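# Deliver lettered boxes to the desks with matching plates

## Task

Every box carries a letter on its upper face. Move each one onto the office desk whose front-edge plate has the same letter; a box whose letter appears on no plate stays put. The robot must not topple or finish leaning, and a box only counts as placed if it rests there without the robot holding it.

## Robot and tools

Robot: a Hello Robot Stretch 4 with one arm. It has an omni-wheel base, a mast carrying a lift, a telescoping arm that reaches forward, a three-joint wrist (yaw, pitch, roll) and a two-finger gripper. It stands about 1.6 m tall, and the base rim lies within 0.23 m of the base origin. Cameras: head_camera, head_left_camera, head_right_camera, wrist_camera.

Frames: the base frame sits on the floor below the base centre, with x ahead, y to the left and z up. hand_pose is reported in this frame; it marks a point between the open fingertips and can be somewhat off. The odometry frame is wherever the base frame was when the scene began. Heading is in radians, left positive, from -3.142 to 3.142.

execute_actions(actions, cameras): actions is a list holding one action or none; an empty list just reports state and images. An action may have "base", "joints" or both, plus optional "pace" and "contact_limits"; alternatively it is {"end_of_arm": "enable_torque"} by itself, which re-powers any wrist or gripper motor that shut off, and it then holds in place. Motions in one action start together and may end at different times.
- base: exactly one key, each a relative move from where the base last measured itself, not a position. translate_m: metres straight ahead (+) or back (-), -2 to 2. strafe_m: metres sideways, left +, -2 to 2. rotate_rad: turn in place, counter-clockwise +, -3.2 to 3.2.
- joints: a dict keyed by joint name giving absolute targets, not offsets. lift_m 0 to 1.2 m; arm_m 0 to 0.55 m of extension; wrist_yaw_rad -1.134 to 4.276 (0 points ahead, + turns left, 3.14 folded back, above 3.4 the arm may block it); wrist_pitch_rad -1.117 to 4.259 (0 level, 1.57 pointing down); wrist_roll_rad -1.117 to 4.259 (0 keeps fingers level, + turns clockwise viewed from behind); gripper_m -0.038 to 0.141 m, the fingertip gap (negative presses the tips together). Done tolerances: lift and arm ±0.004, yaw and roll ±0.02, pitch ±0.05, gripper ±0.004. Targets past a range are clipped and played, with a note; other bad values or unknown keys reject the whole call.
- pace: "slow", "default", "fast" or "max". Base speeds 0.1/0.3/0.4/0.6 m/s and turning 1/2/3/4 rad/s; with the lift above 0.2 these shrink, to 0.3 m/s and 1 rad/s at lift 1.2.
- contact_limits: only {"arm_m": value}, 0 (gentlest) to 0.75 (firmest), default 0.5; the arm stops once it pushes that hard.
- cameras: list of names or "all"; omitted or null gives all, [] gives none.
Any joint or base left out of an action may still be driving to an earlier target without showing it. Each action lasts at most 15 s. If a result reports a stop, the later motion calls in that same reply are skipped.

wait(seconds): 0 to 10; commands nothing and returns state and images. zoom_image(camera, region): region is [x0, y0, x1, y1] in pixels of that camera's newest full image, origin at top-left, up to 504 by 504. read_manual(section): only "licences"; moves nothing. finished_scene(scene): ends the given scene for good and reports success; call it only once the boxes rest unaided.

Result lines: base_status and joint_status tell how each motion ended: "done"; "off_target" (stopped short, may still push); "contact_stop_at_<key>" (hit something; that part goes slack, so a lift may sag and wheels may roll); "limit_stop_at_<name>", including own_body (self-collision, often with the gripper tilted up and rolled) and tilt (leaning over 6 degrees, which slackens lift, arm and wheels); "time_out"; "torque_fault" (a wrist or gripper motor overloaded and went limp until enable_torque). on_its_own lists things not commanded in this call; its "held at" is a joint's target, not its position. lidar_m: 12 distances in metres from the base origin, 30-degree sectors starting straight ahead and going counter-clockwise (4th left, 7th behind, 10th right); "-" means nothing seen or closer than 0.25 m; it sees tabletops but can miss glass and thin legs. wrist_depth_mm: 7x7 grid, rows from the top left, depths 100 to 2000 mm, "-" if unknown; the robot's own body appears in it. base_odometry counts wheel turns, so slips show up as travel; a gap above about 0.1 rad between turned_by_wheels and turned_by_imu points to a collision or slip, and the heading error is roughly their difference. base_tilt is in degrees (forward and right positive) with a fixed bias up to about 1.5. motor_effort is percent of maximum, positive toward larger joint values, with the peak in brackets; readings are noisy and biased. A level gripper carrying weight moves the wrist_pitch effort away from zero. For wheel_0, wheel_1, wheel_2, positive turns the base right.

Gripping: command gripper_m below the object's width; going tighter squeezes harder and pulls the object toward the wrist, while opening pushes it out. Neither the gripper reading nor "done" proves a hold; at commanded values of 0 or above, a clear change in gripper effort indicates a firm grip. If fingertips jam on a surface below, raise the lift. To unfold at the start, send lift_m 0.4 with wrist_yaw_rad 0 together.

Avoid: turning or driving with over 1 kg held and arm_m above 0.2, especially at fast paces; sustained pushing or pulling, worse with the gripper high or a high contact limit; pressing the gripper into things with base or arm moves (torque faults); dropping, slamming or knocking boxes; finishing with a box only held in place by the robot. Loose objects can occasionally be nudged by outside pushes, so check placements before ending. The simulation keeps running while you think, and the robot holds its last command meanwhile.

Each tool is called as name([rows], argument=value, ...), one row to a line, values as JSON.

## Session

execute_actions(actions=[])

Scene clock: 0.00 s.
base_odometry: x=+0.000 y=+0.000 heading=+0.000 (m, m, rad; odometry frame)
turned_by_wheels: +0.000 (rad since the last result)
turned_by_imu: +0.000 (rad since the last result)
base_tilt: forward=-0.4 right=+0.3 (deg)
lidar_m: 2.16 0.89 0.73 0.72 0.83 0.72 0.72 0.82 0.96 0.94 1.06 1.78
base_status: not commanded
joint_positions: lift_m=+0.298 arm_m=+0.000 wrist_yaw_rad=+3.185 wrist_pitch_rad=-0.002 wrist_roll_rad=+0.000 gripper_m=+0.057
joint_status: not commanded
motor_effort: lift_m=+19 arm_m=+0 wrist_yaw_rad=+2 wrist_pitch_rad=-5 wrist_roll_rad=-2 gripper_m=-2 wheel_0=+0 wheel_1=+0 wheel_2=+0 (%)
hand_pose: x=-0.1214 y=+0.0749 z=+0.4770 quat_wxyz=(-0.022, +0.001, +0.000, +1.000) (m; base frame)
wrist_depth_mm: - 114 134 1708 1537 1464 1397 / - 108 135 891 1537 831 809 / - 114 136 1160 1182 1397 976 / 141 138 210 1661 1499 1464 1397 / 220 1397 1808 1661 1576 1499 1397 / 220 1366 191 1618 194 1430 1160 / 220 1025 1078 106 1118 1025 1025
pictures: head_camera, head_left_camera, head_right_camera, wrist_camera
Images, in order (width x height): head_camera 420x560, head_left_camera 420x672, head_right_camera 420x672, wrist_camera 616x392.

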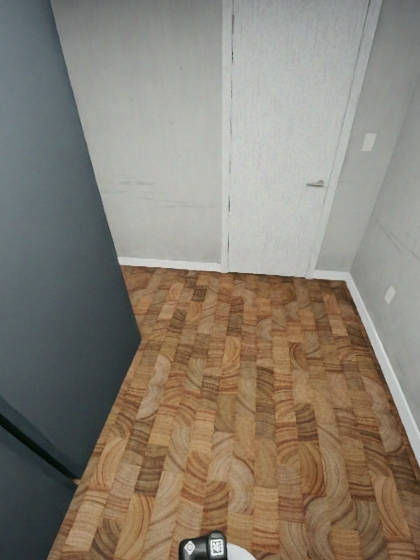

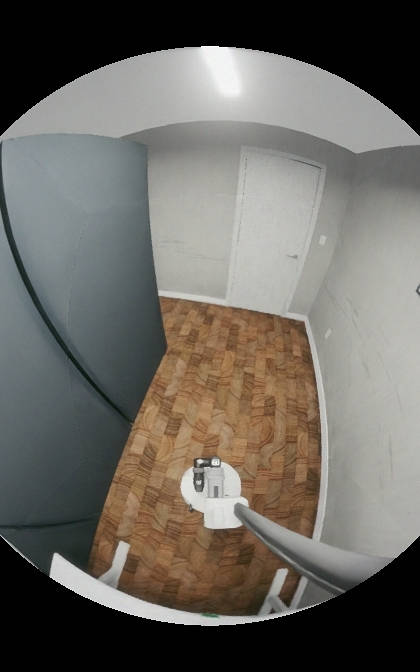

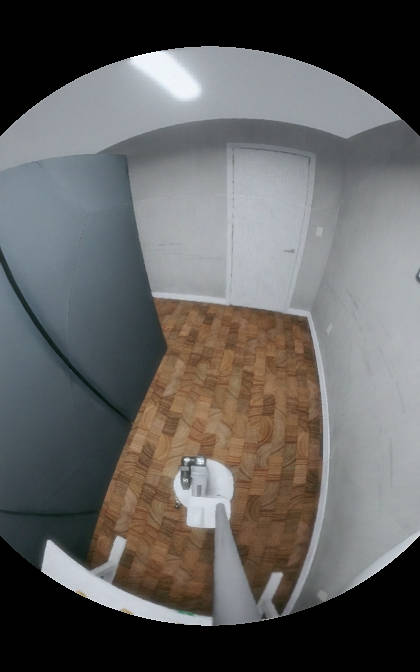

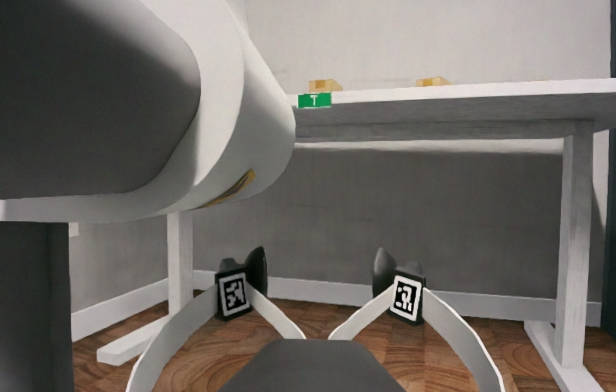

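execute_actions([
  {"base": {"rotate_rad": 3.14}, "pace": "fast"},
])

Scene clock: 3.90 s.
base_odometry: x=+0.000 y=+0.000 heading=+3.140 (m, m, rad; odometry frame)
turned_by_wheels: +3.140 (rad since the last result)
turned_by_imu: +3.155 (rad since the last result)
base_tilt: forward=-0.4 right=+0.3 (deg)
lidar_m: 0.71 0.83 0.95 0.94 1.05 1.74 2.16 0.89 0.74 0.73 0.83 0.71
base_status: done
joint_positions: lift_m=+0.298 arm_m=+0.000 wrist_yaw_rad=+3.185 wrist_pitch_rad=-0.002 wrist_roll_rad=+0.000 gripper_m=+0.057
joint_status: not commanded
motor_effort: lift_m=+19(19) arm_m=-1(1) wrist_yaw_rad=+2(2) wrist_pitch_rad=-7(9) wrist_roll_rad=-2(2) gripper_m=-1(2) wheel_0=+0(7) wheel_1=+0(10) wheel_2=+1(12) (%)
hand_pose: x=-0.1213 y=+0.0749 z=+0.4770 quat_wxyz=(-0.022, +0.001, +0.000, +1.000) (m; base frame)
wrist_depth_mm: - 114 135 - - - 1921 / - 108 135 - - - 1921 / - 114 136 - - - - / 142 139 210 - - - - / 220 1205 - - - - - / 220 1229 193 1618 194 1618 1576 / 220 1025 1078 106 1098 1042 1160
pictures: head_camera, head_left_camera, head_right_camera, wrist_camera
Images, in order (width x height): head_camera 420x560, head_left_camera 420x672, head_right_camera 420x672, wrist_camera 616x392.

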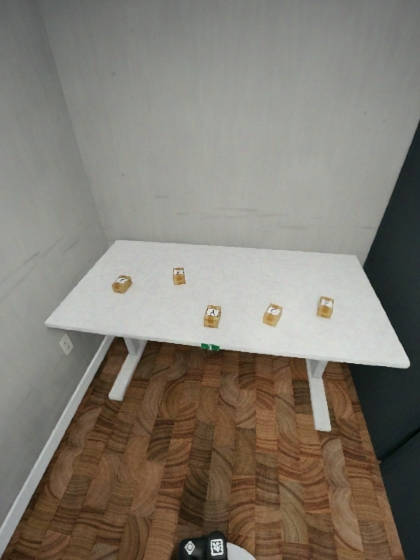

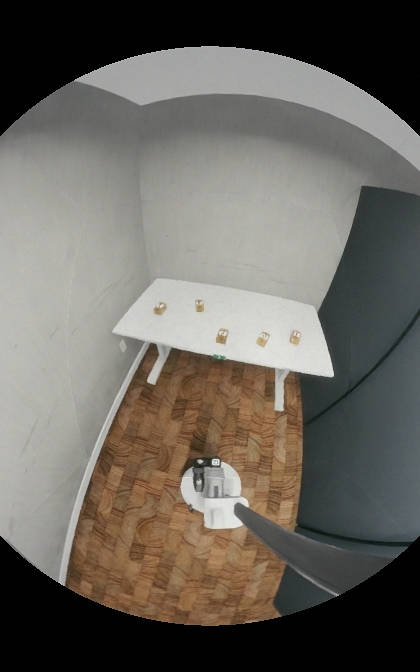

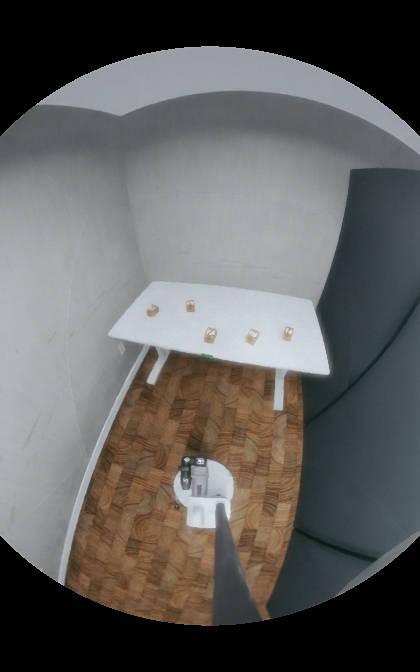

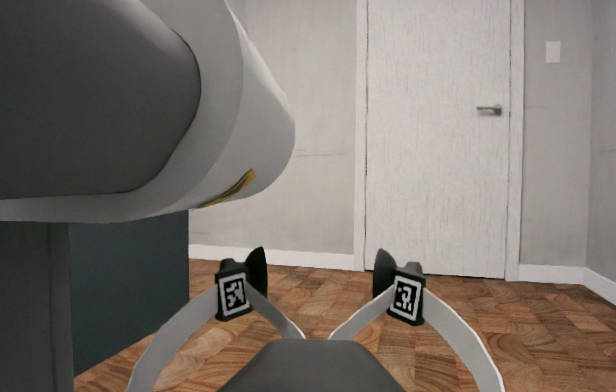

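zoom_image(camera="head_camera", region=[90, 250, 360, 370])

Region (90, 250, 360, 370) of head_camera's 420x560 image, scaled by 1.867, with more detail than that image has.

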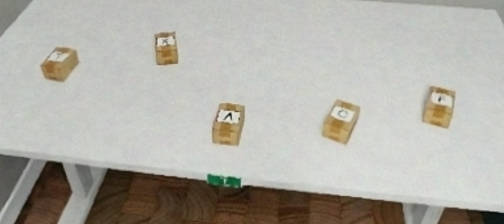

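zoom_image(camera="head_camera", region=[100, 255, 200, 305])

zoom_image(camera="head_camera", region=[190, 285, 350, 360])

Region (100, 255, 200, 305) of head_camera's 420x560 image, scaled by 5.040, with more detail than that image has.

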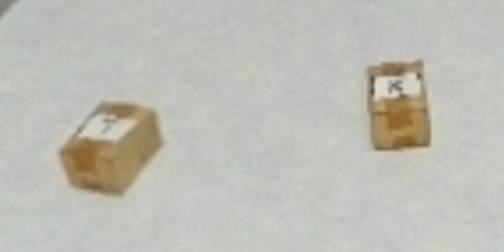

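Region (190, 285, 350, 360) of head_camera's 420x560 image, scaled by 3.150, with more detail than that image has; it fills the top 236 rows of this view, and the rest is white.

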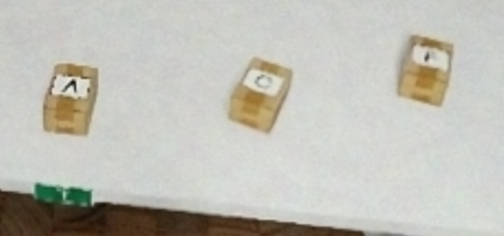

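execute_actions([
  {"base": {"translate_m": 0.2}, "joints": {"lift_m": 1.0, "wrist_yaw_rad": 0, "wrist_pitch_rad": 0.9, "gripper_m": 0.12}, "pace": "fast"},
])

Scene clock: 15.83 s.
base_odometry: x=-0.200 y=+0.000 heading=+3.140 (m, m, rad; odometry frame)
turned_by_wheels: +0.000 (rad since the last result)
turned_by_imu: +0.000 (rad since the last result)
base_tilt: forward=-0.4 right=+0.3 (deg)
lidar_m: 0.51 0.60 0.90 0.91 1.00 1.67 2.35 0.96 0.77 0.77 0.65 0.53
base_status: done
joint_positions: lift_m=+1.000 arm_m=+0.000 wrist_yaw_rad=+0.000 wrist_pitch_rad=+0.901 wrist_roll_rad=+0.000 gripper_m=+0.120
joint_status: all done
motor_effort: lift_m=+21(27) arm_m=+0(0) wrist_yaw_rad=+1(5) wrist_pitch_rad=-7(5) wrist_roll_rad=-2(2) gripper_m=-1(4) wheel_0=-1(6) wheel_1=-1(0) wheel_2=-1(10) (%)
hand_pose: x=+0.3497 y=-0.0874 z=+0.9518 quat_wxyz=(+0.900, +0.000, +0.436, +0.000) (m; base frame)
wrist_depth_mm: 768 798 750 778 768 759 741 / 699 699 676 683 668 668 668 / 615 615 603 574 597 554 591 / 1160 1336 554 539 539 535 525 / 1205 1281 1308 1281 1229 488 480 / 1160 1160 1138 1182 1138 1078 1118 / 1078 1078 1098 105 1078 1042 1060
pictures: head_camera, head_left_camera, head_right_camera, wrist_camera
Images, in order (width x height): head_camera 420x560, head_left_camera 420x672, head_right_camera 420x672, wrist_camera 616x392.

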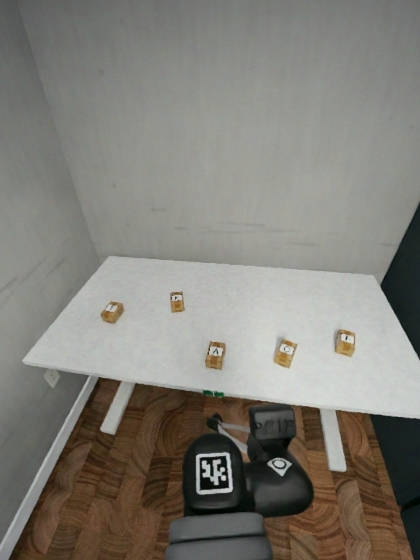

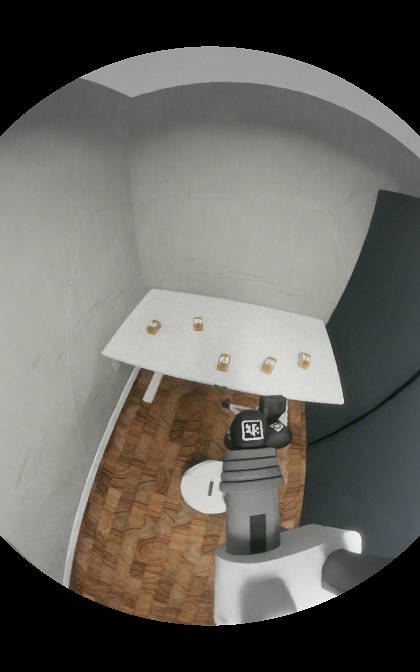

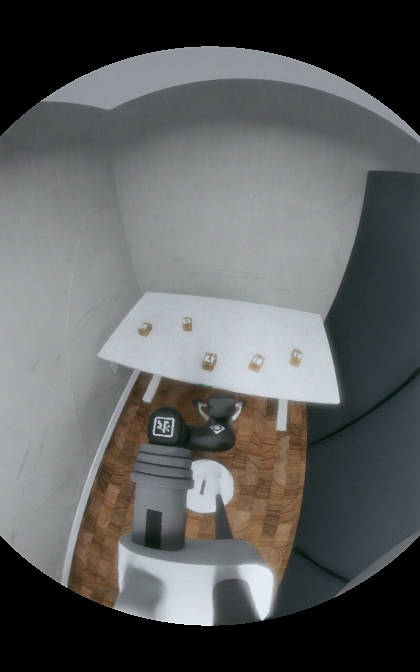

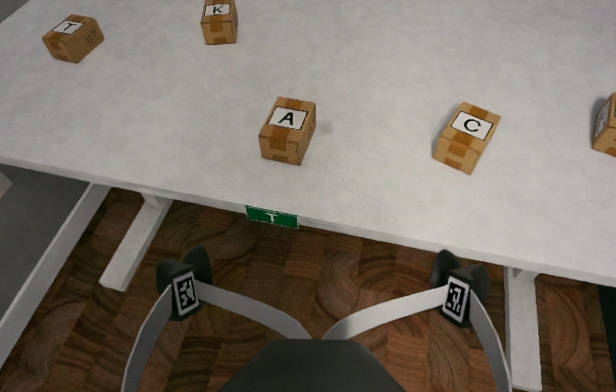

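zoom_image(camera="head_camera", region=[310, 315, 380, 365])

Region (310, 315, 380, 365) of head_camera's 420x560 image, scaled by 7.200, with more detail than that image has; it fills the top 360 rows of this view, and the rest is white.

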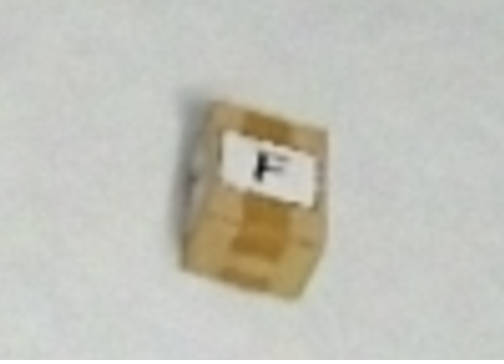

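execute_actions([
  {"base": {"rotate_rad": -1.72}, "joints": {"lift_m": 0.3}, "pace": "max"},
], cameras=["head_camera"])

Scene clock: 31.23 s.
base_odometry: x=-0.200 y=+0.000 heading=+1.420 (m, m, rad; odometry frame)
turned_by_wheels: -1.720 (rad since the last result)
turned_by_imu: -1.727 (rad since the last result)
base_tilt: forward=-0.4 right=+0.3 (deg)
lidar_m: 0.75 0.70 0.54 0.50 0.54 0.84 0.91 0.97 1.35 2.36 1.07 0.77
base_status: done
joint_positions: lift_m=+0.300 arm_m=+0.000 wrist_yaw_rad=+0.000 wrist_pitch_rad=+0.901 wrist_roll_rad=+0.000 gripper_m=+0.120
joint_status: all done
motor_effort: lift_m=+18(26) arm_m=+0(1) wrist_yaw_rad=+1(1) wrist_pitch_rad=-6(6) wrist_roll_rad=-2(2) gripper_m=+0(0) wheel_0=+1(5) wheel_1=-1(6) wheel_2=-2(4) (%)
hand_pose: x=+0.3497 y=-0.0874 z=+0.2521 quat_wxyz=(+0.900, +0.000, +0.436, +0.000) (m; base frame)
wrist_depth_mm: 621 603 585 569 564 554 544 / 691 683 668 654 647 627 615 / 647 640 634 627 621 615 615 / 580 574 569 559 559 559 554 / 521 517 512 512 508 504 500 / 477 466 459 469 452 442 459 / 439 430 436 106 430 427 421
pictures: head_camera
Images, in order (width x height): head_camera 420x560.

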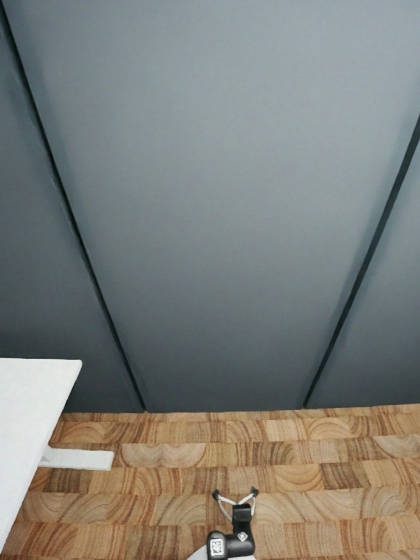

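execute_actions([
  {"base": {"strafe_m": -1.9}, "joints": {"wrist_pitch_rad": 0.0}, "pace": "max"},
])

Scene clock: 38.13 s.
base_odometry: x=+1.678 y=-0.286 heading=+1.420 (m, m, rad; odometry frame)
turned_by_wheels: +0.000 (rad since the last result)
turned_by_imu: -0.002 (rad since the last result)
base_tilt: forward=-0.4 right=+0.3 (deg)
lidar_m: 2.34 0.81 1.04 2.41 1.35 1.02 1.00 0.63 0.49 0.45 0.48 0.71
base_status: done
joint_positions: lift_m=+0.300 arm_m=+0.000 wrist_yaw_rad=+0.000 wrist_pitch_rad=+0.002 wrist_roll_rad=+0.000 gripper_m=+0.120
joint_status: all done
motor_effort: lift_m=+19(19) arm_m=+0(0) wrist_yaw_rad=+1(1) wrist_pitch_rad=-8(9) wrist_roll_rad=-2(2) gripper_m=-1(1) wheel_0=-1(15) wheel_1=+1(15) wheel_2=+0(3) (%)
hand_pose: x=+0.4592 y=-0.0874 z=+0.4776 quat_wxyz=(+1.000, +0.000, +0.001, +0.000) (m; base frame)
wrist_depth_mm: 683 - - - - 1160 750 / 691 - - - - 1160 750 / 683 - - - - 1160 750 / 683 - - - - 1138 750 / 691 917 - - - 1060 750 / 699 866 1336 1537 1336 904 741 / 691 917 1098 105 1078 960 732
pictures: head_camera, head_left_camera, head_right_camera, wrist_camera
Images, in order (width x height): head_camera 420x560, head_left_camera 420x672, head_right_camera 420x672, wrist_camera 616x392.

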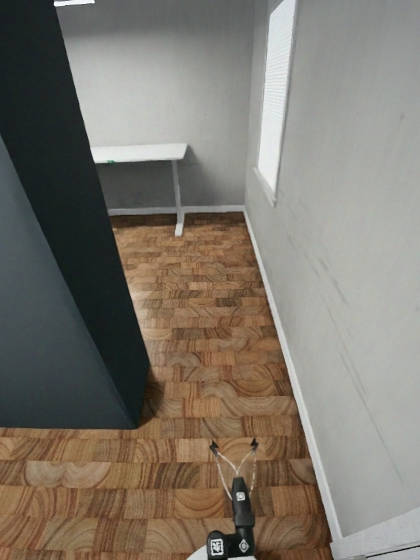

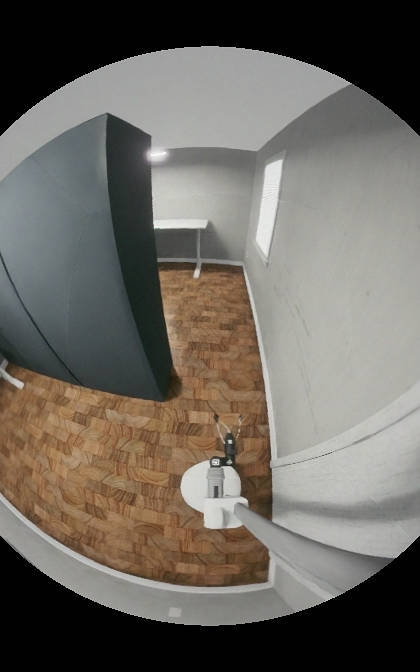

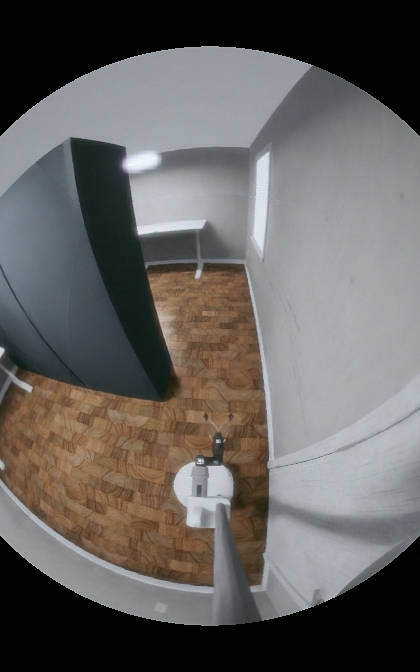

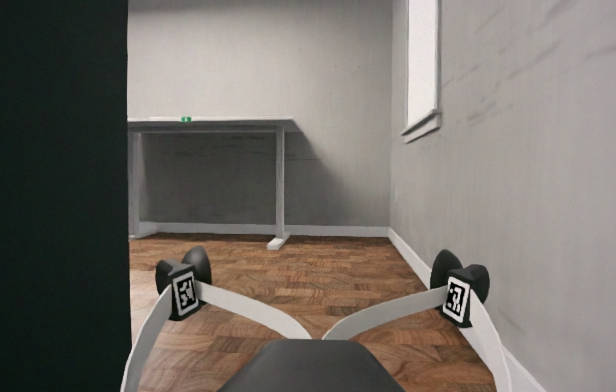

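execute_actions([
  {"base": {"translate_m": 1.5}, "joints": {"wrist_yaw_rad": 0.8}, "pace": "max"},
])

Scene clock: 48.23 s.
base_odometry: x=+1.904 y=+1.197 heading=+1.419 (m, m, rad; odometry frame)
turned_by_wheels: +0.000 (rad since the last result)
turned_by_imu: -0.006 (rad since the last result)
base_tilt: forward=-0.4 right=+0.3 (deg)
lidar_m: 1.44 1.50 2.18 1.13 0.46 0.57 1.88 0.77 0.55 0.54 0.58 0.77
base_status: done
joint_positions: lift_m=+0.300 arm_m=+0.000 wrist_yaw_rad=+0.800 wrist_pitch_rad=+0.002 wrist_roll_rad=+0.000 gripper_m=+0.120
joint_status: all done
motor_effort: lift_m=+19(19) arm_m=-1(0) wrist_yaw_rad=+2(8) wrist_pitch_rad=-7(7) wrist_roll_rad=-2(2) gripper_m=+0(1) wheel_0=-2(7) wheel_1=-1(12) wheel_2=-1(15) (%)
hand_pose: x=+0.4344 y=+0.1460 z=+0.4776 quat_wxyz=(+0.921, -0.001, +0.001, +0.389) (m; base frame)
wrist_depth_mm: - - - - - 1863 1138 / - - - - 1756 1464 1366 / - - - - - 1921 1618 / - - - - - 1921 1661 / - - - - - 1863 1661 / 1537 1397 1281 1537 1308 1336 1397 / 1098 1042 1098 105 1098 1078 1060
pictures: head_camera, head_left_camera, head_right_camera, wrist_camera
Images, in order (width x height): head_camera 420x560, head_left_camera 420x672, head_right_camera 420x672, wrist_camera 616x392.

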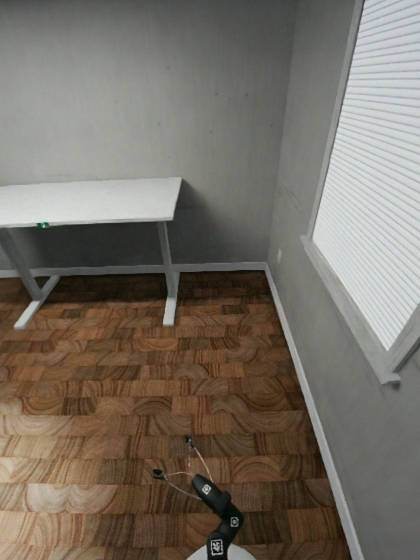

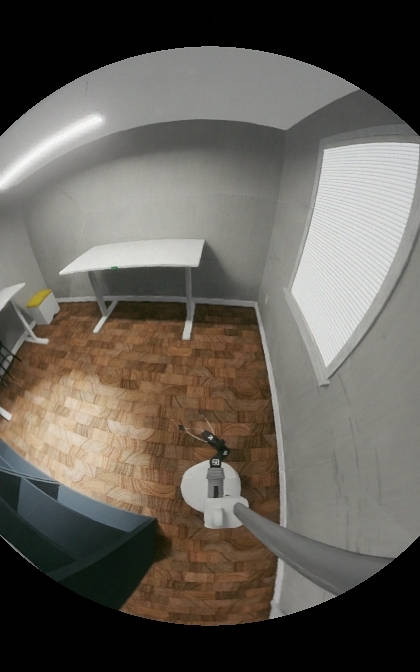

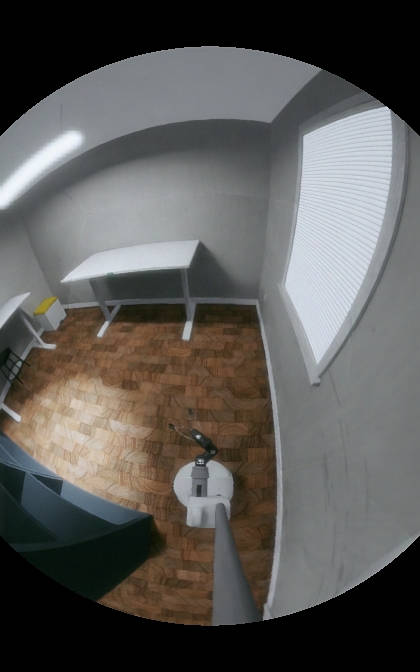

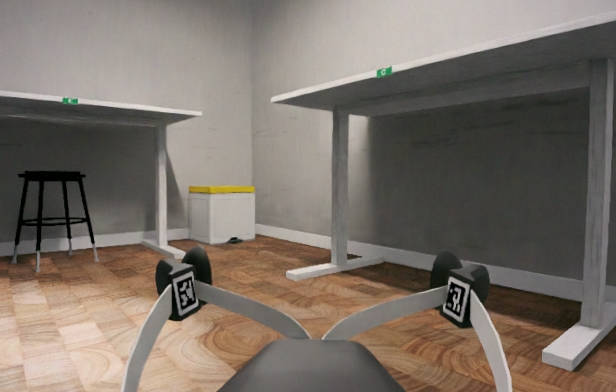

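zoom_image(camera="wrist_camera", region=[350, 50, 420, 95])

zoom_image(camera="wrist_camera", region=[40, 80, 110, 125])

zoom_image(camera="head_camera", region=[10, 205, 80, 245])

Region (350, 50, 420, 95) of wrist_camera's 616x392 image, scaled by 7.200; it fills the top 324 rows of this view, and the rest is white.

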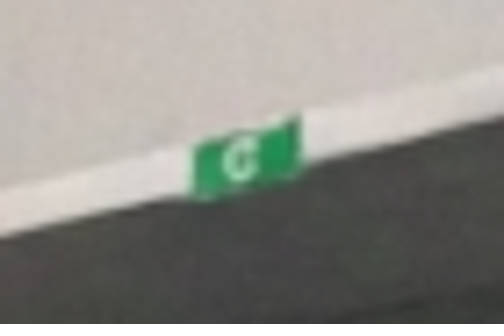

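Region (40, 80, 110, 125) of wrist_camera's 616x392 image, scaled by 7.200; it fills the top 324 rows of this view, and the rest is white.

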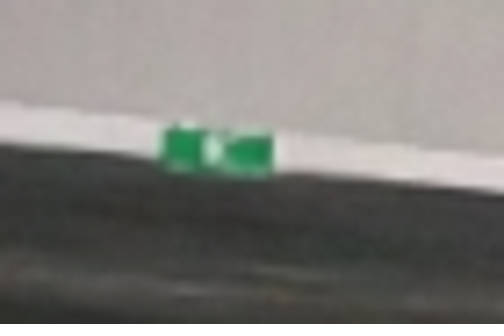

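Region (10, 205, 80, 245) of head_camera's 420x560 image, scaled by 7.200, with more detail than that image has; it fills the top 288 rows of this view, and the rest is white.

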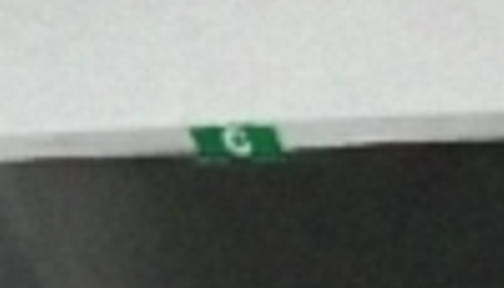

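execute_actions([
  {"base": {"translate_m": -1.43}, "joints": {"wrist_yaw_rad": 0.0, "wrist_pitch_rad": 0.9}, "pace": "max"},
], cameras=[])

execute_actions([
  {"base": {"strafe_m": 1.9}, "joints": {"lift_m": 0.3}, "pace": "max"},
], cameras=[])

execute_actions([
  {"base": {"rotate_rad": 1.52}, "joints": {"lift_m": 0.95}, "pace": "max"},
], cameras=["head_camera", "wrist_camera"])

Scene clock: 79.10 s.
base_odometry: x=+1.688 y=-0.217 heading=+1.420 (m, m, rad; odometry frame)
turned_by_wheels: +0.000 (rad since the last result)
turned_by_imu: +0.008 (rad since the last result)
base_tilt: forward=-0.4 right=+0.3 (deg)
lidar_m: 2.34 0.75 0.93 2.42 1.41 1.11 1.05 0.67 0.49 0.46 0.52 0.74
base_status: done
joint_positions: lift_m=+0.300 arm_m=+0.000 wrist_yaw_rad=+0.000 wrist_pitch_rad=+0.901 wrist_roll_rad=+0.000 gripper_m=+0.120
joint_status: all done
motor_effort: lift_m=+19(19) arm_m=+0(0) wrist_yaw_rad=+2(4) wrist_pitch_rad=-4(4) wrist_roll_rad=-2(2) gripper_m=-1(0) wheel_0=+0(7) wheel_1=+1(8) wheel_2=+1(14) (%)
hand_pose: x=+0.3497 y=-0.0874 z=+0.2520 quat_wxyz=(+0.900, +0.000, +0.436, +0.000) (m; base frame)
wrist_depth_mm: 676 831 831 809 809 809 723 / 683 732 715 707 699 707 676 / 634 640 634 627 627 615 609 / 580 574 569 559 554 559 554 / 525 521 517 512 512 504 496 / 473 466 459 469 445 445 459 / 442 430 436 106 430 424 424
pictures: none
No camera images: the call's "cameras" was empty. Leave "cameras" out to get every camera's image.

Scene clock: 83.83 s.
base_odometry: x=-0.190 y=+0.069 heading=+1.420 (m, m, rad; odometry frame)
turned_by_wheels: +0.000 (rad since the last result)
turned_by_imu: +0.007 (rad since the last result)
base_tilt: forward=-0.4 right=+0.3 (deg)
lidar_m: 0.70 0.68 0.52 0.51 0.56 0.83 0.98 1.04 1.51 2.36 0.98 0.72
base_status: done
joint_positions: lift_m=+0.300 arm_m=+0.000 wrist_yaw_rad=+0.000 wrist_pitch_rad=+0.901 wrist_roll_rad=+0.000 gripper_m=+0.120
joint_status: all done
motor_effort: lift_m=+19(16) arm_m=+0(0) wrist_yaw_rad=+2(1) wrist_pitch_rad=-6(6) wrist_roll_rad=-2(2) gripper_m=+0(0) wheel_0=+1(13) wheel_1=+1(11) wheel_2=+1(3) (%)
hand_pose: x=+0.3497 y=-0.0874 z=+0.2520 quat_wxyz=(+0.900, +0.000, +0.436, +0.000) (m; base frame)
wrist_depth_mm: 539 525 512 504 492 480 477 / 615 597 585 580 569 549 535 / 654 640 627 621 609 603 597 / 580 569 569 564 559 554 554 / 521 517 517 508 504 504 504 / 473 466 455 466 449 445 455 / 436 433 436 106 430 421 421
pictures: none
No camera images: the call's "cameras" was empty. Leave "cameras" out to get every camera's image.

Scene clock: 85.97 s.
base_odometry: x=-0.190 y=+0.069 heading=+2.940 (m, m, rad; odometry frame)
turned_by_wheels: +1.520 (rad since the last result)
turned_by_imu: +1.527 (rad since the last result)
base_tilt: forward=-0.4 right=+0.3 (deg)
lidar_m: 0.49 0.55 0.74 0.98 1.02 1.38 2.36 1.05 0.74 0.69 0.73 0.53
base_status: done
joint_positions: lift_m=+0.950 arm_m=+0.000 wrist_yaw_rad=+0.000 wrist_pitch_rad=+0.901 wrist_roll_rad=+0.000 gripper_m=+0.120
joint_status: all done
motor_effort: lift_m=+21(24) arm_m=-1(1) wrist_yaw_rad=+2(1) wrist_pitch_rad=-7(5) wrist_roll_rad=-2(2) gripper_m=-1(0) wheel_0=+0(9) wheel_1=+1(10) wheel_2=+0(11) (%)
hand_pose: x=+0.3497 y=-0.0874 z=+0.9019 quat_wxyz=(+0.900, +0.000, +0.436, +0.000) (m; base frame)
wrist_depth_mm: 699 715 691 699 691 683 668 / 634 603 609 554 597 574 597 / 549 535 535 535 525 521 521 / 508 508 504 496 484 484 480 / 1229 1255 1255 1229 1205 1205 1025 / 1098 1118 1098 1118 1060 1042 1008 / 1060 1042 1025 106 1025 991 991
pictures: head_camera, wrist_camera
Images, in order (width x height): head_camera 420x560, wrist_camera 616x392.

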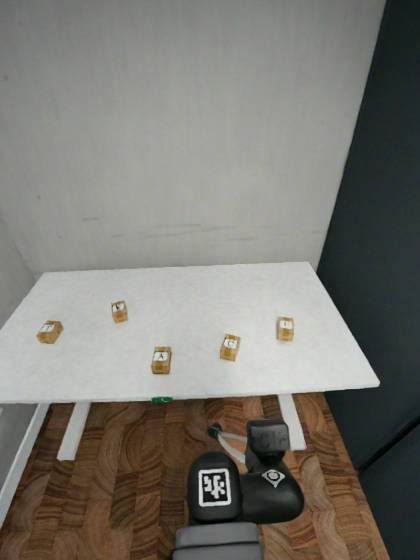

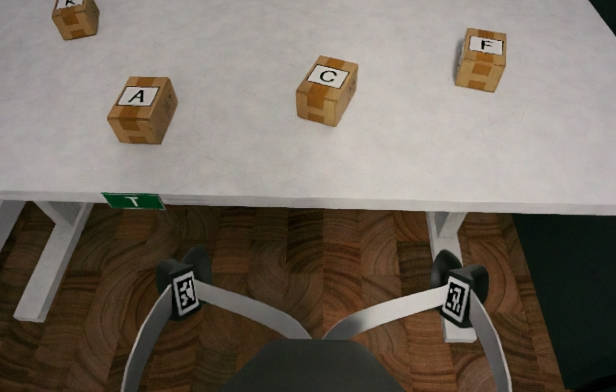

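execute_actions([
  {"base": {"strafe_m": 0.056}, "joints": {"lift_m": 0.88, "arm_m": 0.36, "wrist_yaw_rad": -0.35, "wrist_pitch_rad": 0.8, "gripper_m": 0.135}, "pace": "fast"},
], cameras=["head_camera", "wrist_camera"])

Scene clock: 116.33 s.
base_odometry: x=-0.202 y=+0.014 heading=+2.940 (m, m, rad; odometry frame)
turned_by_wheels: +0.000 (rad since the last result)
turned_by_imu: +0.001 (rad since the last result)
base_tilt: forward=-0.4 right=+0.3 (deg)
lidar_m: 0.50 0.53 0.76 0.92 0.97 1.31 2.36 1.13 0.78 0.75 0.74 0.54
base_status: done
joint_positions: lift_m=+0.880 arm_m=+0.358 wrist_yaw_rad=-0.350 wrist_pitch_rad=+0.801 wrist_roll_rad=+0.000 gripper_m=+0.135
joint_status: all done
motor_effort: lift_m=+17(17) arm_m=+8(8) wrist_yaw_rad=+1(5) wrist_pitch_rad=-5(8) wrist_roll_rad=-2(2) gripper_m=-1(1) wheel_0=+2(11) wheel_1=-3(5) wheel_2=+0(0) (%)
hand_pose: x=+0.6880 y=-0.1509 z=+0.8512 quat_wxyz=(+0.907, +0.068, +0.384, -0.160) (m; base frame)
wrist_depth_mm: 668 699 715 699 699 683 707 / 609 603 585 585 580 569 569 / 508 512 500 500 492 488 488 / 445 445 436 433 430 384 415 / 392 394 392 384 384 382 377 / 351 345 336 294 330 209 342 / 322 317 319 105 315 314 310
pictures: head_camera, wrist_camera
Images, in order (width x height): head_camera 420x560, wrist_camera 616x392.

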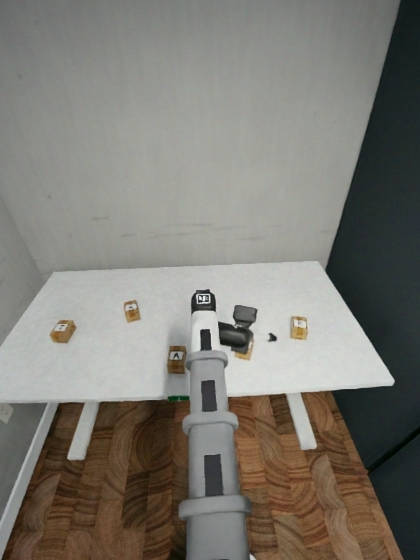

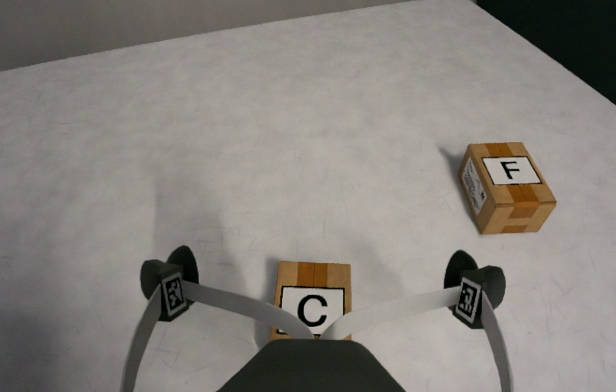

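execute_actions([
  {"joints": {"lift_m": 0.783}, "pace": "default"},
], cameras=["wrist_camera"])

Scene clock: 125.23 s.
base_odometry: x=-0.202 y=+0.014 heading=+2.940 (m, m, rad; odometry frame)
turned_by_wheels: +0.000 (rad since the last result)
turned_by_imu: +0.001 (rad since the last result)
base_tilt: forward=-0.4 right=+0.3 (deg)
lidar_m: 0.52 0.54 0.78 0.91 0.94 1.29 2.37 1.12 0.79 0.73 0.73 0.53
base_status: not commanded
joint_positions: lift_m=+0.783 arm_m=+0.358 wrist_yaw_rad=-0.350 wrist_pitch_rad=+0.801 wrist_roll_rad=+0.000 gripper_m=+0.135
joint_status: all done
motor_effort: lift_m=+17(15) arm_m=+9(9) wrist_yaw_rad=+1(1) wrist_pitch_rad=-6(5) wrist_roll_rad=-2(2) gripper_m=+0(1) wheel_0=+2(1) wheel_1=-3(3) wheel_2=+0(0) (%)
hand_pose: x=+0.6880 y=-0.1509 z=+0.7542 quat_wxyz=(+0.907, +0.068, +0.384, -0.160) (m; base frame)
wrist_depth_mm: 508 504 500 496 492 492 480 / 430 421 413 410 407 379 314 / 362 357 355 351 349 336 297 / 314 312 310 241 307 303 301 / 278 277 273 214 271 268 267 / 249 244 237 196 235 209 240 / 226 224 224 105 221 220 221
pictures: wrist_camera
Images, in order (width x height): wrist_camera 616x392.

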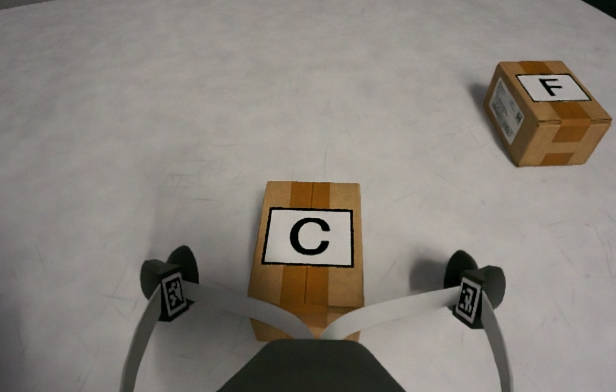

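execute_actions([
  {"joints": {"gripper_m": 0.015}},
], cameras=["wrist_camera"])

execute_actions([
  {"joints": {"lift_m": 0.86}},
], cameras=["wrist_camera"])

Scene clock: 129.63 s.
base_odometry: x=-0.202 y=+0.014 heading=+2.940 (m, m, rad; odometry frame)
turned_by_wheels: +0.000 (rad since the last result)
turned_by_imu: +0.001 (rad since the last result)
base_tilt: forward=-0.4 right=+0.3 (deg)
lidar_m: 0.50 0.55 0.75 0.90 0.97 1.28 2.36 1.11 0.80 0.75 0.75 0.54
base_status: not commanded
joint_positions: lift_m=+0.783 arm_m=+0.358 wrist_yaw_rad=-0.350 wrist_pitch_rad=+0.802 wrist_roll_rad=+0.000 gripper_m=+0.015
joint_status: all done
motor_effort: lift_m=+17(17) arm_m=+9(8) wrist_yaw_rad=+0(1) wrist_pitch_rad=-6(6) wrist_roll_rad=-2(2) gripper_m=-21(22) wheel_0=+1(1) wheel_1=-3(3) wheel_2=+0(0) (%)
hand_pose: x=+0.6879 y=-0.1509 z=+0.7541 quat_wxyz=(+0.907, +0.068, +0.384, -0.160) (m; base frame)
wrist_depth_mm: 508 508 504 492 492 488 473 / 430 418 415 410 404 377 314 / 359 355 353 351 345 336 297 / 312 312 307 229 304 304 298 / 276 276 273 203 264 268 266 / 247 248 189 185 183 236 240 / 226 220 223 106 220 215 220
pictures: wrist_camera
Images, in order (width x height): wrist_camera 616x392.

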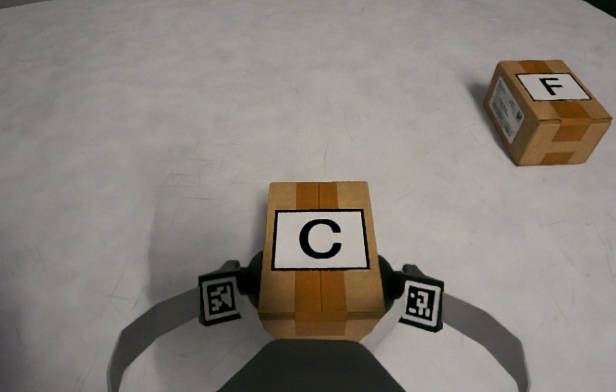

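Scene clock: 130.93 s.
base_odometry: x=-0.202 y=+0.014 heading=+2.940 (m, m, rad; odometry frame)
turned_by_wheels: +0.000 (rad since the last result)
turned_by_imu: +0.000 (rad since the last result)
base_tilt: forward=-0.4 right=+0.2 (deg)
lidar_m: 0.50 0.54 0.74 0.91 0.96 1.30 2.36 1.12 0.80 0.75 0.74 0.56
base_status: not commanded
joint_positions: lift_m=+0.860 arm_m=+0.358 wrist_yaw_rad=-0.350 wrist_pitch_rad=+0.802 wrist_roll_rad=+0.000 gripper_m=+0.015
joint_status: all done
motor_effort: lift_m=+22(27) arm_m=+8(8) wrist_yaw_rad=+0(1) wrist_pitch_rad=-7(6) wrist_roll_rad=-2(2) gripper_m=-21(22) wheel_0=+1(1) wheel_1=-3(3) wheel_2=+0(0) (%)
hand_pose: x=+0.6878 y=-0.1509 z=+0.8306 quat_wxyz=(+0.907, +0.068, +0.384, -0.160) (m; base frame)
wrist_depth_mm: 661 683 668 654 654 647 683 / 569 559 544 539 539 535 535 / 480 477 466 462 462 410 455 / 418 413 410 229 404 384 373 / 370 368 364 202 351 357 355 / 329 329 188 186 184 314 317 / 301 294 296 105 293 286 293
pictures: wrist_camera
Images, in order (width x height): wrist_camera 616x392.

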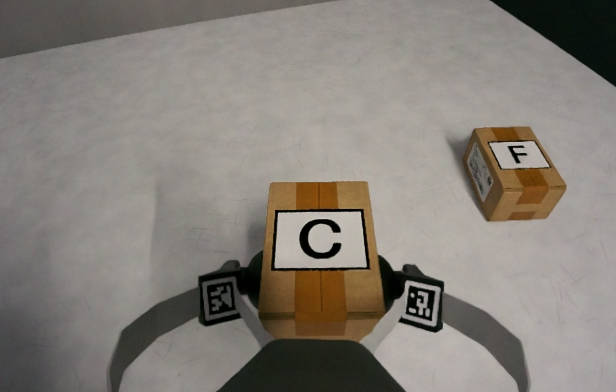

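execute_actions([
  {"base": {"translate_m": -1.92}, "joints": {"arm_m": 0.0, "wrist_yaw_rad": 0.0}, "pace": "max"},
], cameras=["wrist_camera"])

Scene clock: 142.83 s.
base_odometry: x=+1.679 y=-0.371 heading=+2.940 (m, m, rad; odometry frame)
turned_by_wheels: +0.000 (rad since the last result)
turned_by_imu: +0.011 (rad since the last result)
base_tilt: forward=-0.4 right=+0.3 (deg)
lidar_m: 2.42 1.29 0.96 0.90 0.60 0.48 0.43 0.48 0.69 1.94 0.89 1.10
base_status: done
joint_positions: lift_m=+0.860 arm_m=+0.001 wrist_yaw_rad=+0.000 wrist_pitch_rad=+0.802 wrist_roll_rad=+0.000 gripper_m=+0.015
joint_status: all done
motor_effort: lift_m=+22(22) arm_m=-9(11) wrist_yaw_rad=+2(7) wrist_pitch_rad=-9(10) wrist_roll_rad=-2(2) gripper_m=-19(20) wheel_0=-2(8) wheel_1=+1(6) wheel_2=+1(10) (%)
hand_pose: x=+0.3729 y=-0.0874 z=+0.8306 quat_wxyz=(+0.921, +0.000, +0.391, +0.000) (m; base frame)
wrist_depth_mm: 1397 - - - - 1661 1138 / 1397 1808 1808 1756 1808 1661 1118 / 1430 1576 1576 1537 1499 1537 1078 / 1336 1366 1366 229 1336 1308 1078 / 1182 1205 1205 203 1160 1182 1078 / 1078 1078 188 186 183 1025 1025 / 991 976 991 105 991 946 960
pictures: wrist_camera
Images, in order (width x height): wrist_camera 616x392.

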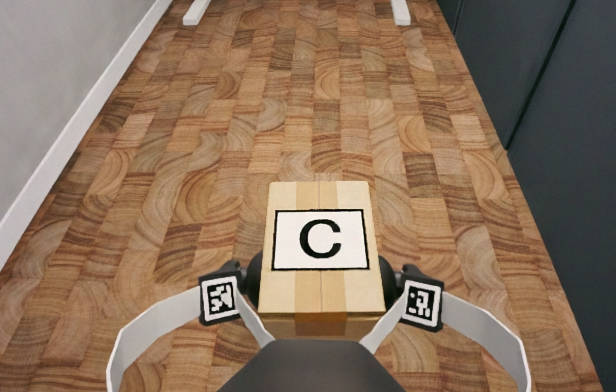

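execute_actions([
  {"base": {"rotate_rad": -1.5}, "joints": {"lift_m": 0.3}, "pace": "fast"},
], cameras=["head_camera"])

Scene clock: 154.47 s.
base_odometry: x=+1.679 y=-0.371 heading=+1.440 (m, m, rad; odometry frame)
turned_by_wheels: -1.500 (rad since the last result)
turned_by_imu: -1.506 (rad since the last result)
base_tilt: forward=-0.4 right=+0.3 (deg)
lidar_m: 2.55 0.89 1.18 2.41 1.24 0.95 0.91 0.57 0.44 0.45 0.48 0.71
base_status: done
joint_positions: lift_m=+0.300 arm_m=+0.002 wrist_yaw_rad=+0.000 wrist_pitch_rad=+0.802 wrist_roll_rad=+0.000 gripper_m=+0.015
joint_status: all done
motor_effort: lift_m=+18(19) arm_m=-9(9) wrist_yaw_rad=+2(1) wrist_pitch_rad=-9(8) wrist_roll_rad=-2(2) gripper_m=-20(21) wheel_0=+0(5) wheel_1=+0(11) wheel_2=+0(7) (%)
hand_pose: x=+0.3729 y=-0.0874 z=+0.2709 quat_wxyz=(+0.921, +0.000, +0.390, +0.000) (m; base frame)
wrist_depth_mm: 661 904 1008 991 976 976 778 / 691 831 842 820 809 820 750 / 723 723 715 715 707 699 676 / 627 634 634 230 615 615 603 / 559 559 554 203 535 544 535 / 500 504 189 186 184 484 484 / 459 449 449 106 449 436 442
pictures: head_camera
Images, in order (width x height): head_camera 420x560.

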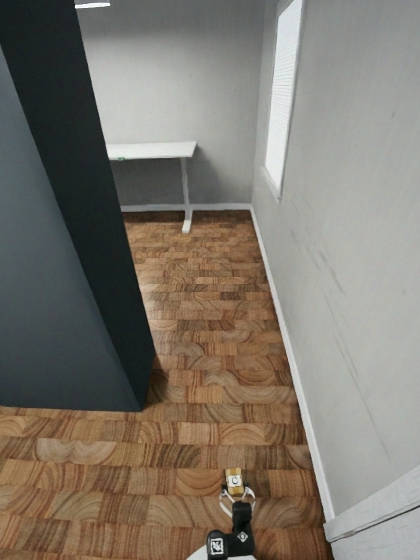

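execute_actions([
  {"base": {"translate_m": 2.0}, "joints": {"lift_m": 1.1}, "pace": "max"},
], cameras=["head_camera", "wrist_camera", "head_left_camera"])

Scene clock: 163.33 s.
base_odometry: x=+1.940 y=+1.612 heading=+1.440 (m, m, rad; odometry frame)
turned_by_wheels: +0.000 (rad since the last result)
turned_by_imu: -0.008 (rad since the last result)
base_tilt: forward=-0.4 right=+0.3 (deg)
lidar_m: 1.04 1.10 1.62 2.28 0.97 0.81 1.93 0.86 0.65 0.60 0.63 0.91
base_status: done
joint_positions: lift_m=+1.100 arm_m=+0.001 wrist_yaw_rad=+0.000 wrist_pitch_rad=+0.802 wrist_roll_rad=+0.000 gripper_m=+0.015
joint_status: all done
motor_effort: lift_m=+20(23) arm_m=-8(9) wrist_yaw_rad=+1(1) wrist_pitch_rad=-6(8) wrist_roll_rad=-2(2) gripper_m=-21(21) wheel_0=-1(7) wheel_1=-1(6) wheel_2=-1(12) (%)
hand_pose: x=+0.3729 y=-0.0874 z=+1.0708 quat_wxyz=(+0.921, +0.000, +0.390, +0.000) (m; base frame)
wrist_depth_mm: 1618 1661 1576 1618 1537 1464 1042 / 1863 1863 1808 1708 1708 1576 1008 / 1921 1921 1863 1921 1863 1576 1008 / 1756 1708 1661 229 1618 1537 976 / 1537 1464 1499 202 1430 1430 976 / 1336 1308 189 186 184 1138 960 / 1229 1205 1205 105 1205 1160 946
pictures: head_camera, head_left_camera, wrist_camera
Images, in order (width x height): head_camera 420x560, head_left_camera 420x672, wrist_camera 616x392.

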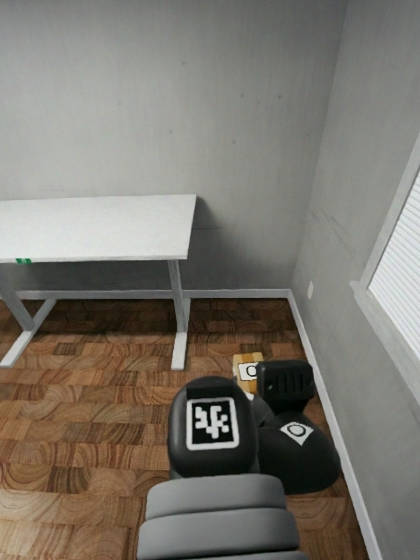

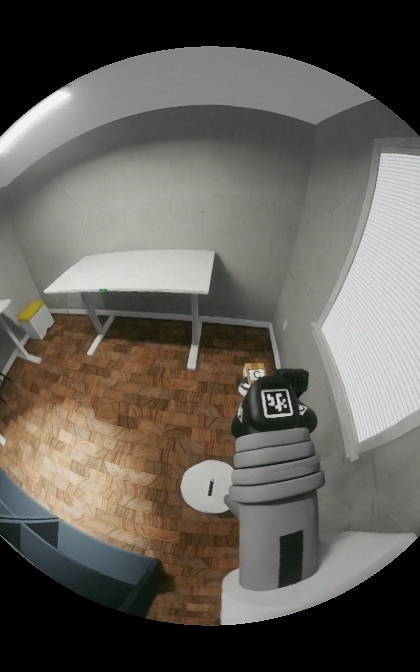

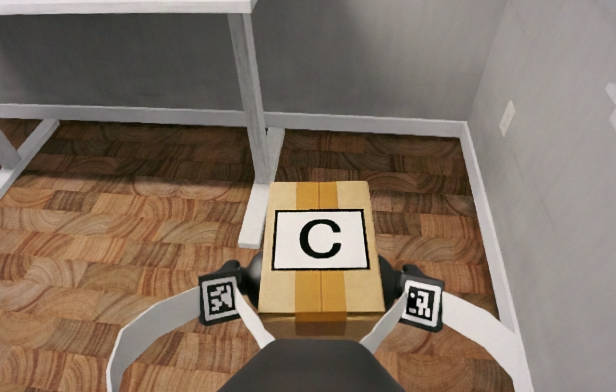

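execute_actions([
  {"base": {"rotate_rad": 0.4}, "joints": {"arm_m": 0.2}, "pace": "fast"},
], cameras=[])

execute_actions([
  {"base": {"translate_m": 0.48}, "joints": {"arm_m": 0.5}, "pace": "fast"},
], cameras=["head_camera", "wrist_camera"])

Scene clock: 172.10 s.
base_odometry: x=+1.940 y=+1.612 heading=+1.839 (m, m, rad; odometry frame)
turned_by_wheels: +0.400 (rad since the last result)
turned_by_imu: +0.403 (rad since the last result)
base_tilt: forward=-0.5 right=+0.3 (deg)
lidar_m: 1.05 1.39 2.31 1.12 0.78 1.04 0.96 0.68 0.61 0.60 0.79 1.05
base_status: done
joint_positions: lift_m=+1.100 arm_m=+0.198 wrist_yaw_rad=+0.000 wrist_pitch_rad=+0.802 wrist_roll_rad=+0.000 gripper_m=+0.015
joint_status: all done
motor_effort: lift_m=+20(20) arm_m=+9(9) wrist_yaw_rad=+1(3) wrist_pitch_rad=-7(8) wrist_roll_rad=-2(2) gripper_m=-20(20) wheel_0=-1(7) wheel_1=-2(8) wheel_2=+0(7) (%)
hand_pose: x=+0.5700 y=-0.0874 z=+1.0708 quat_wxyz=(+0.921, +0.000, +0.390, +0.000) (m; base frame)
wrist_depth_mm: - - 1756 741 676 691 1160 / - - - 1808 1576 1397 1255 / 1983 1863 1921 1863 1708 1537 1366 / 1708 1661 1618 229 1618 1576 1499 / 1499 1537 1499 203 1430 1430 1499 / 1366 1336 189 186 184 1255 1308 / 1205 1182 1205 105 1182 1160 1182
pictures: none
No camera images: the call's "cameras" was empty. Leave "cameras" out to get every camera's image.

Scene clock: 175.03 s.
base_odometry: x=+1.812 y=+2.075 heading=+1.840 (m, m, rad; odometry frame)
turned_by_wheels: +0.000 (rad since the last result)
turned_by_imu: -0.002 (rad since the last result)
base_tilt: forward=-0.4 right=+0.3 (deg)
lidar_m: 0.63 0.81 2.09 1.78 1.21 1.15 1.29 0.86 0.80 0.84 1.15 0.61
base_status: done
joint_positions: lift_m=+1.100 arm_m=+0.498 wrist_yaw_rad=+0.000 wrist_pitch_rad=+0.802 wrist_roll_rad=+0.000 gripper_m=+0.015
joint_status: all done
motor_effort: lift_m=+20(20) arm_m=+8(8) wrist_yaw_rad=+1(2) wrist_pitch_rad=-7(6) wrist_roll_rad=-2(2) gripper_m=-21(19) wheel_0=+0(4) wheel_1=+1(3) wheel_2=+0(8) (%)
hand_pose: x=+0.8700 y=-0.0874 z=+1.0708 quat_wxyz=(+0.921, +0.000, +0.390, +0.000) (m; base frame)
wrist_depth_mm: 691 699 691 676 668 627 585 / 585 574 574 564 554 549 549 / 496 488 484 480 477 473 469 / 430 424 421 229 415 413 410 / 379 377 375 203 364 368 366 / 340 340 189 186 183 322 329 / 310 303 306 106 304 296 300
pictures: head_camera, wrist_camera
Images, in order (width x height): head_camera 420x560, wrist_camera 616x392.

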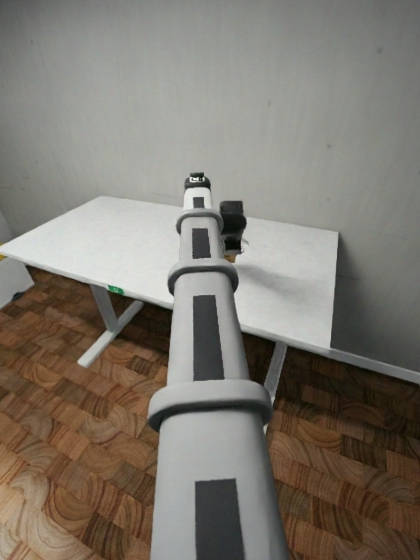

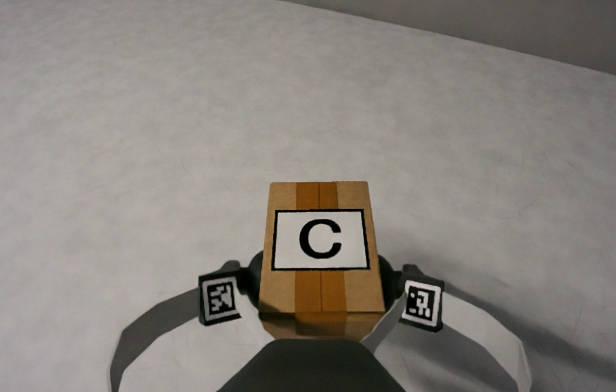

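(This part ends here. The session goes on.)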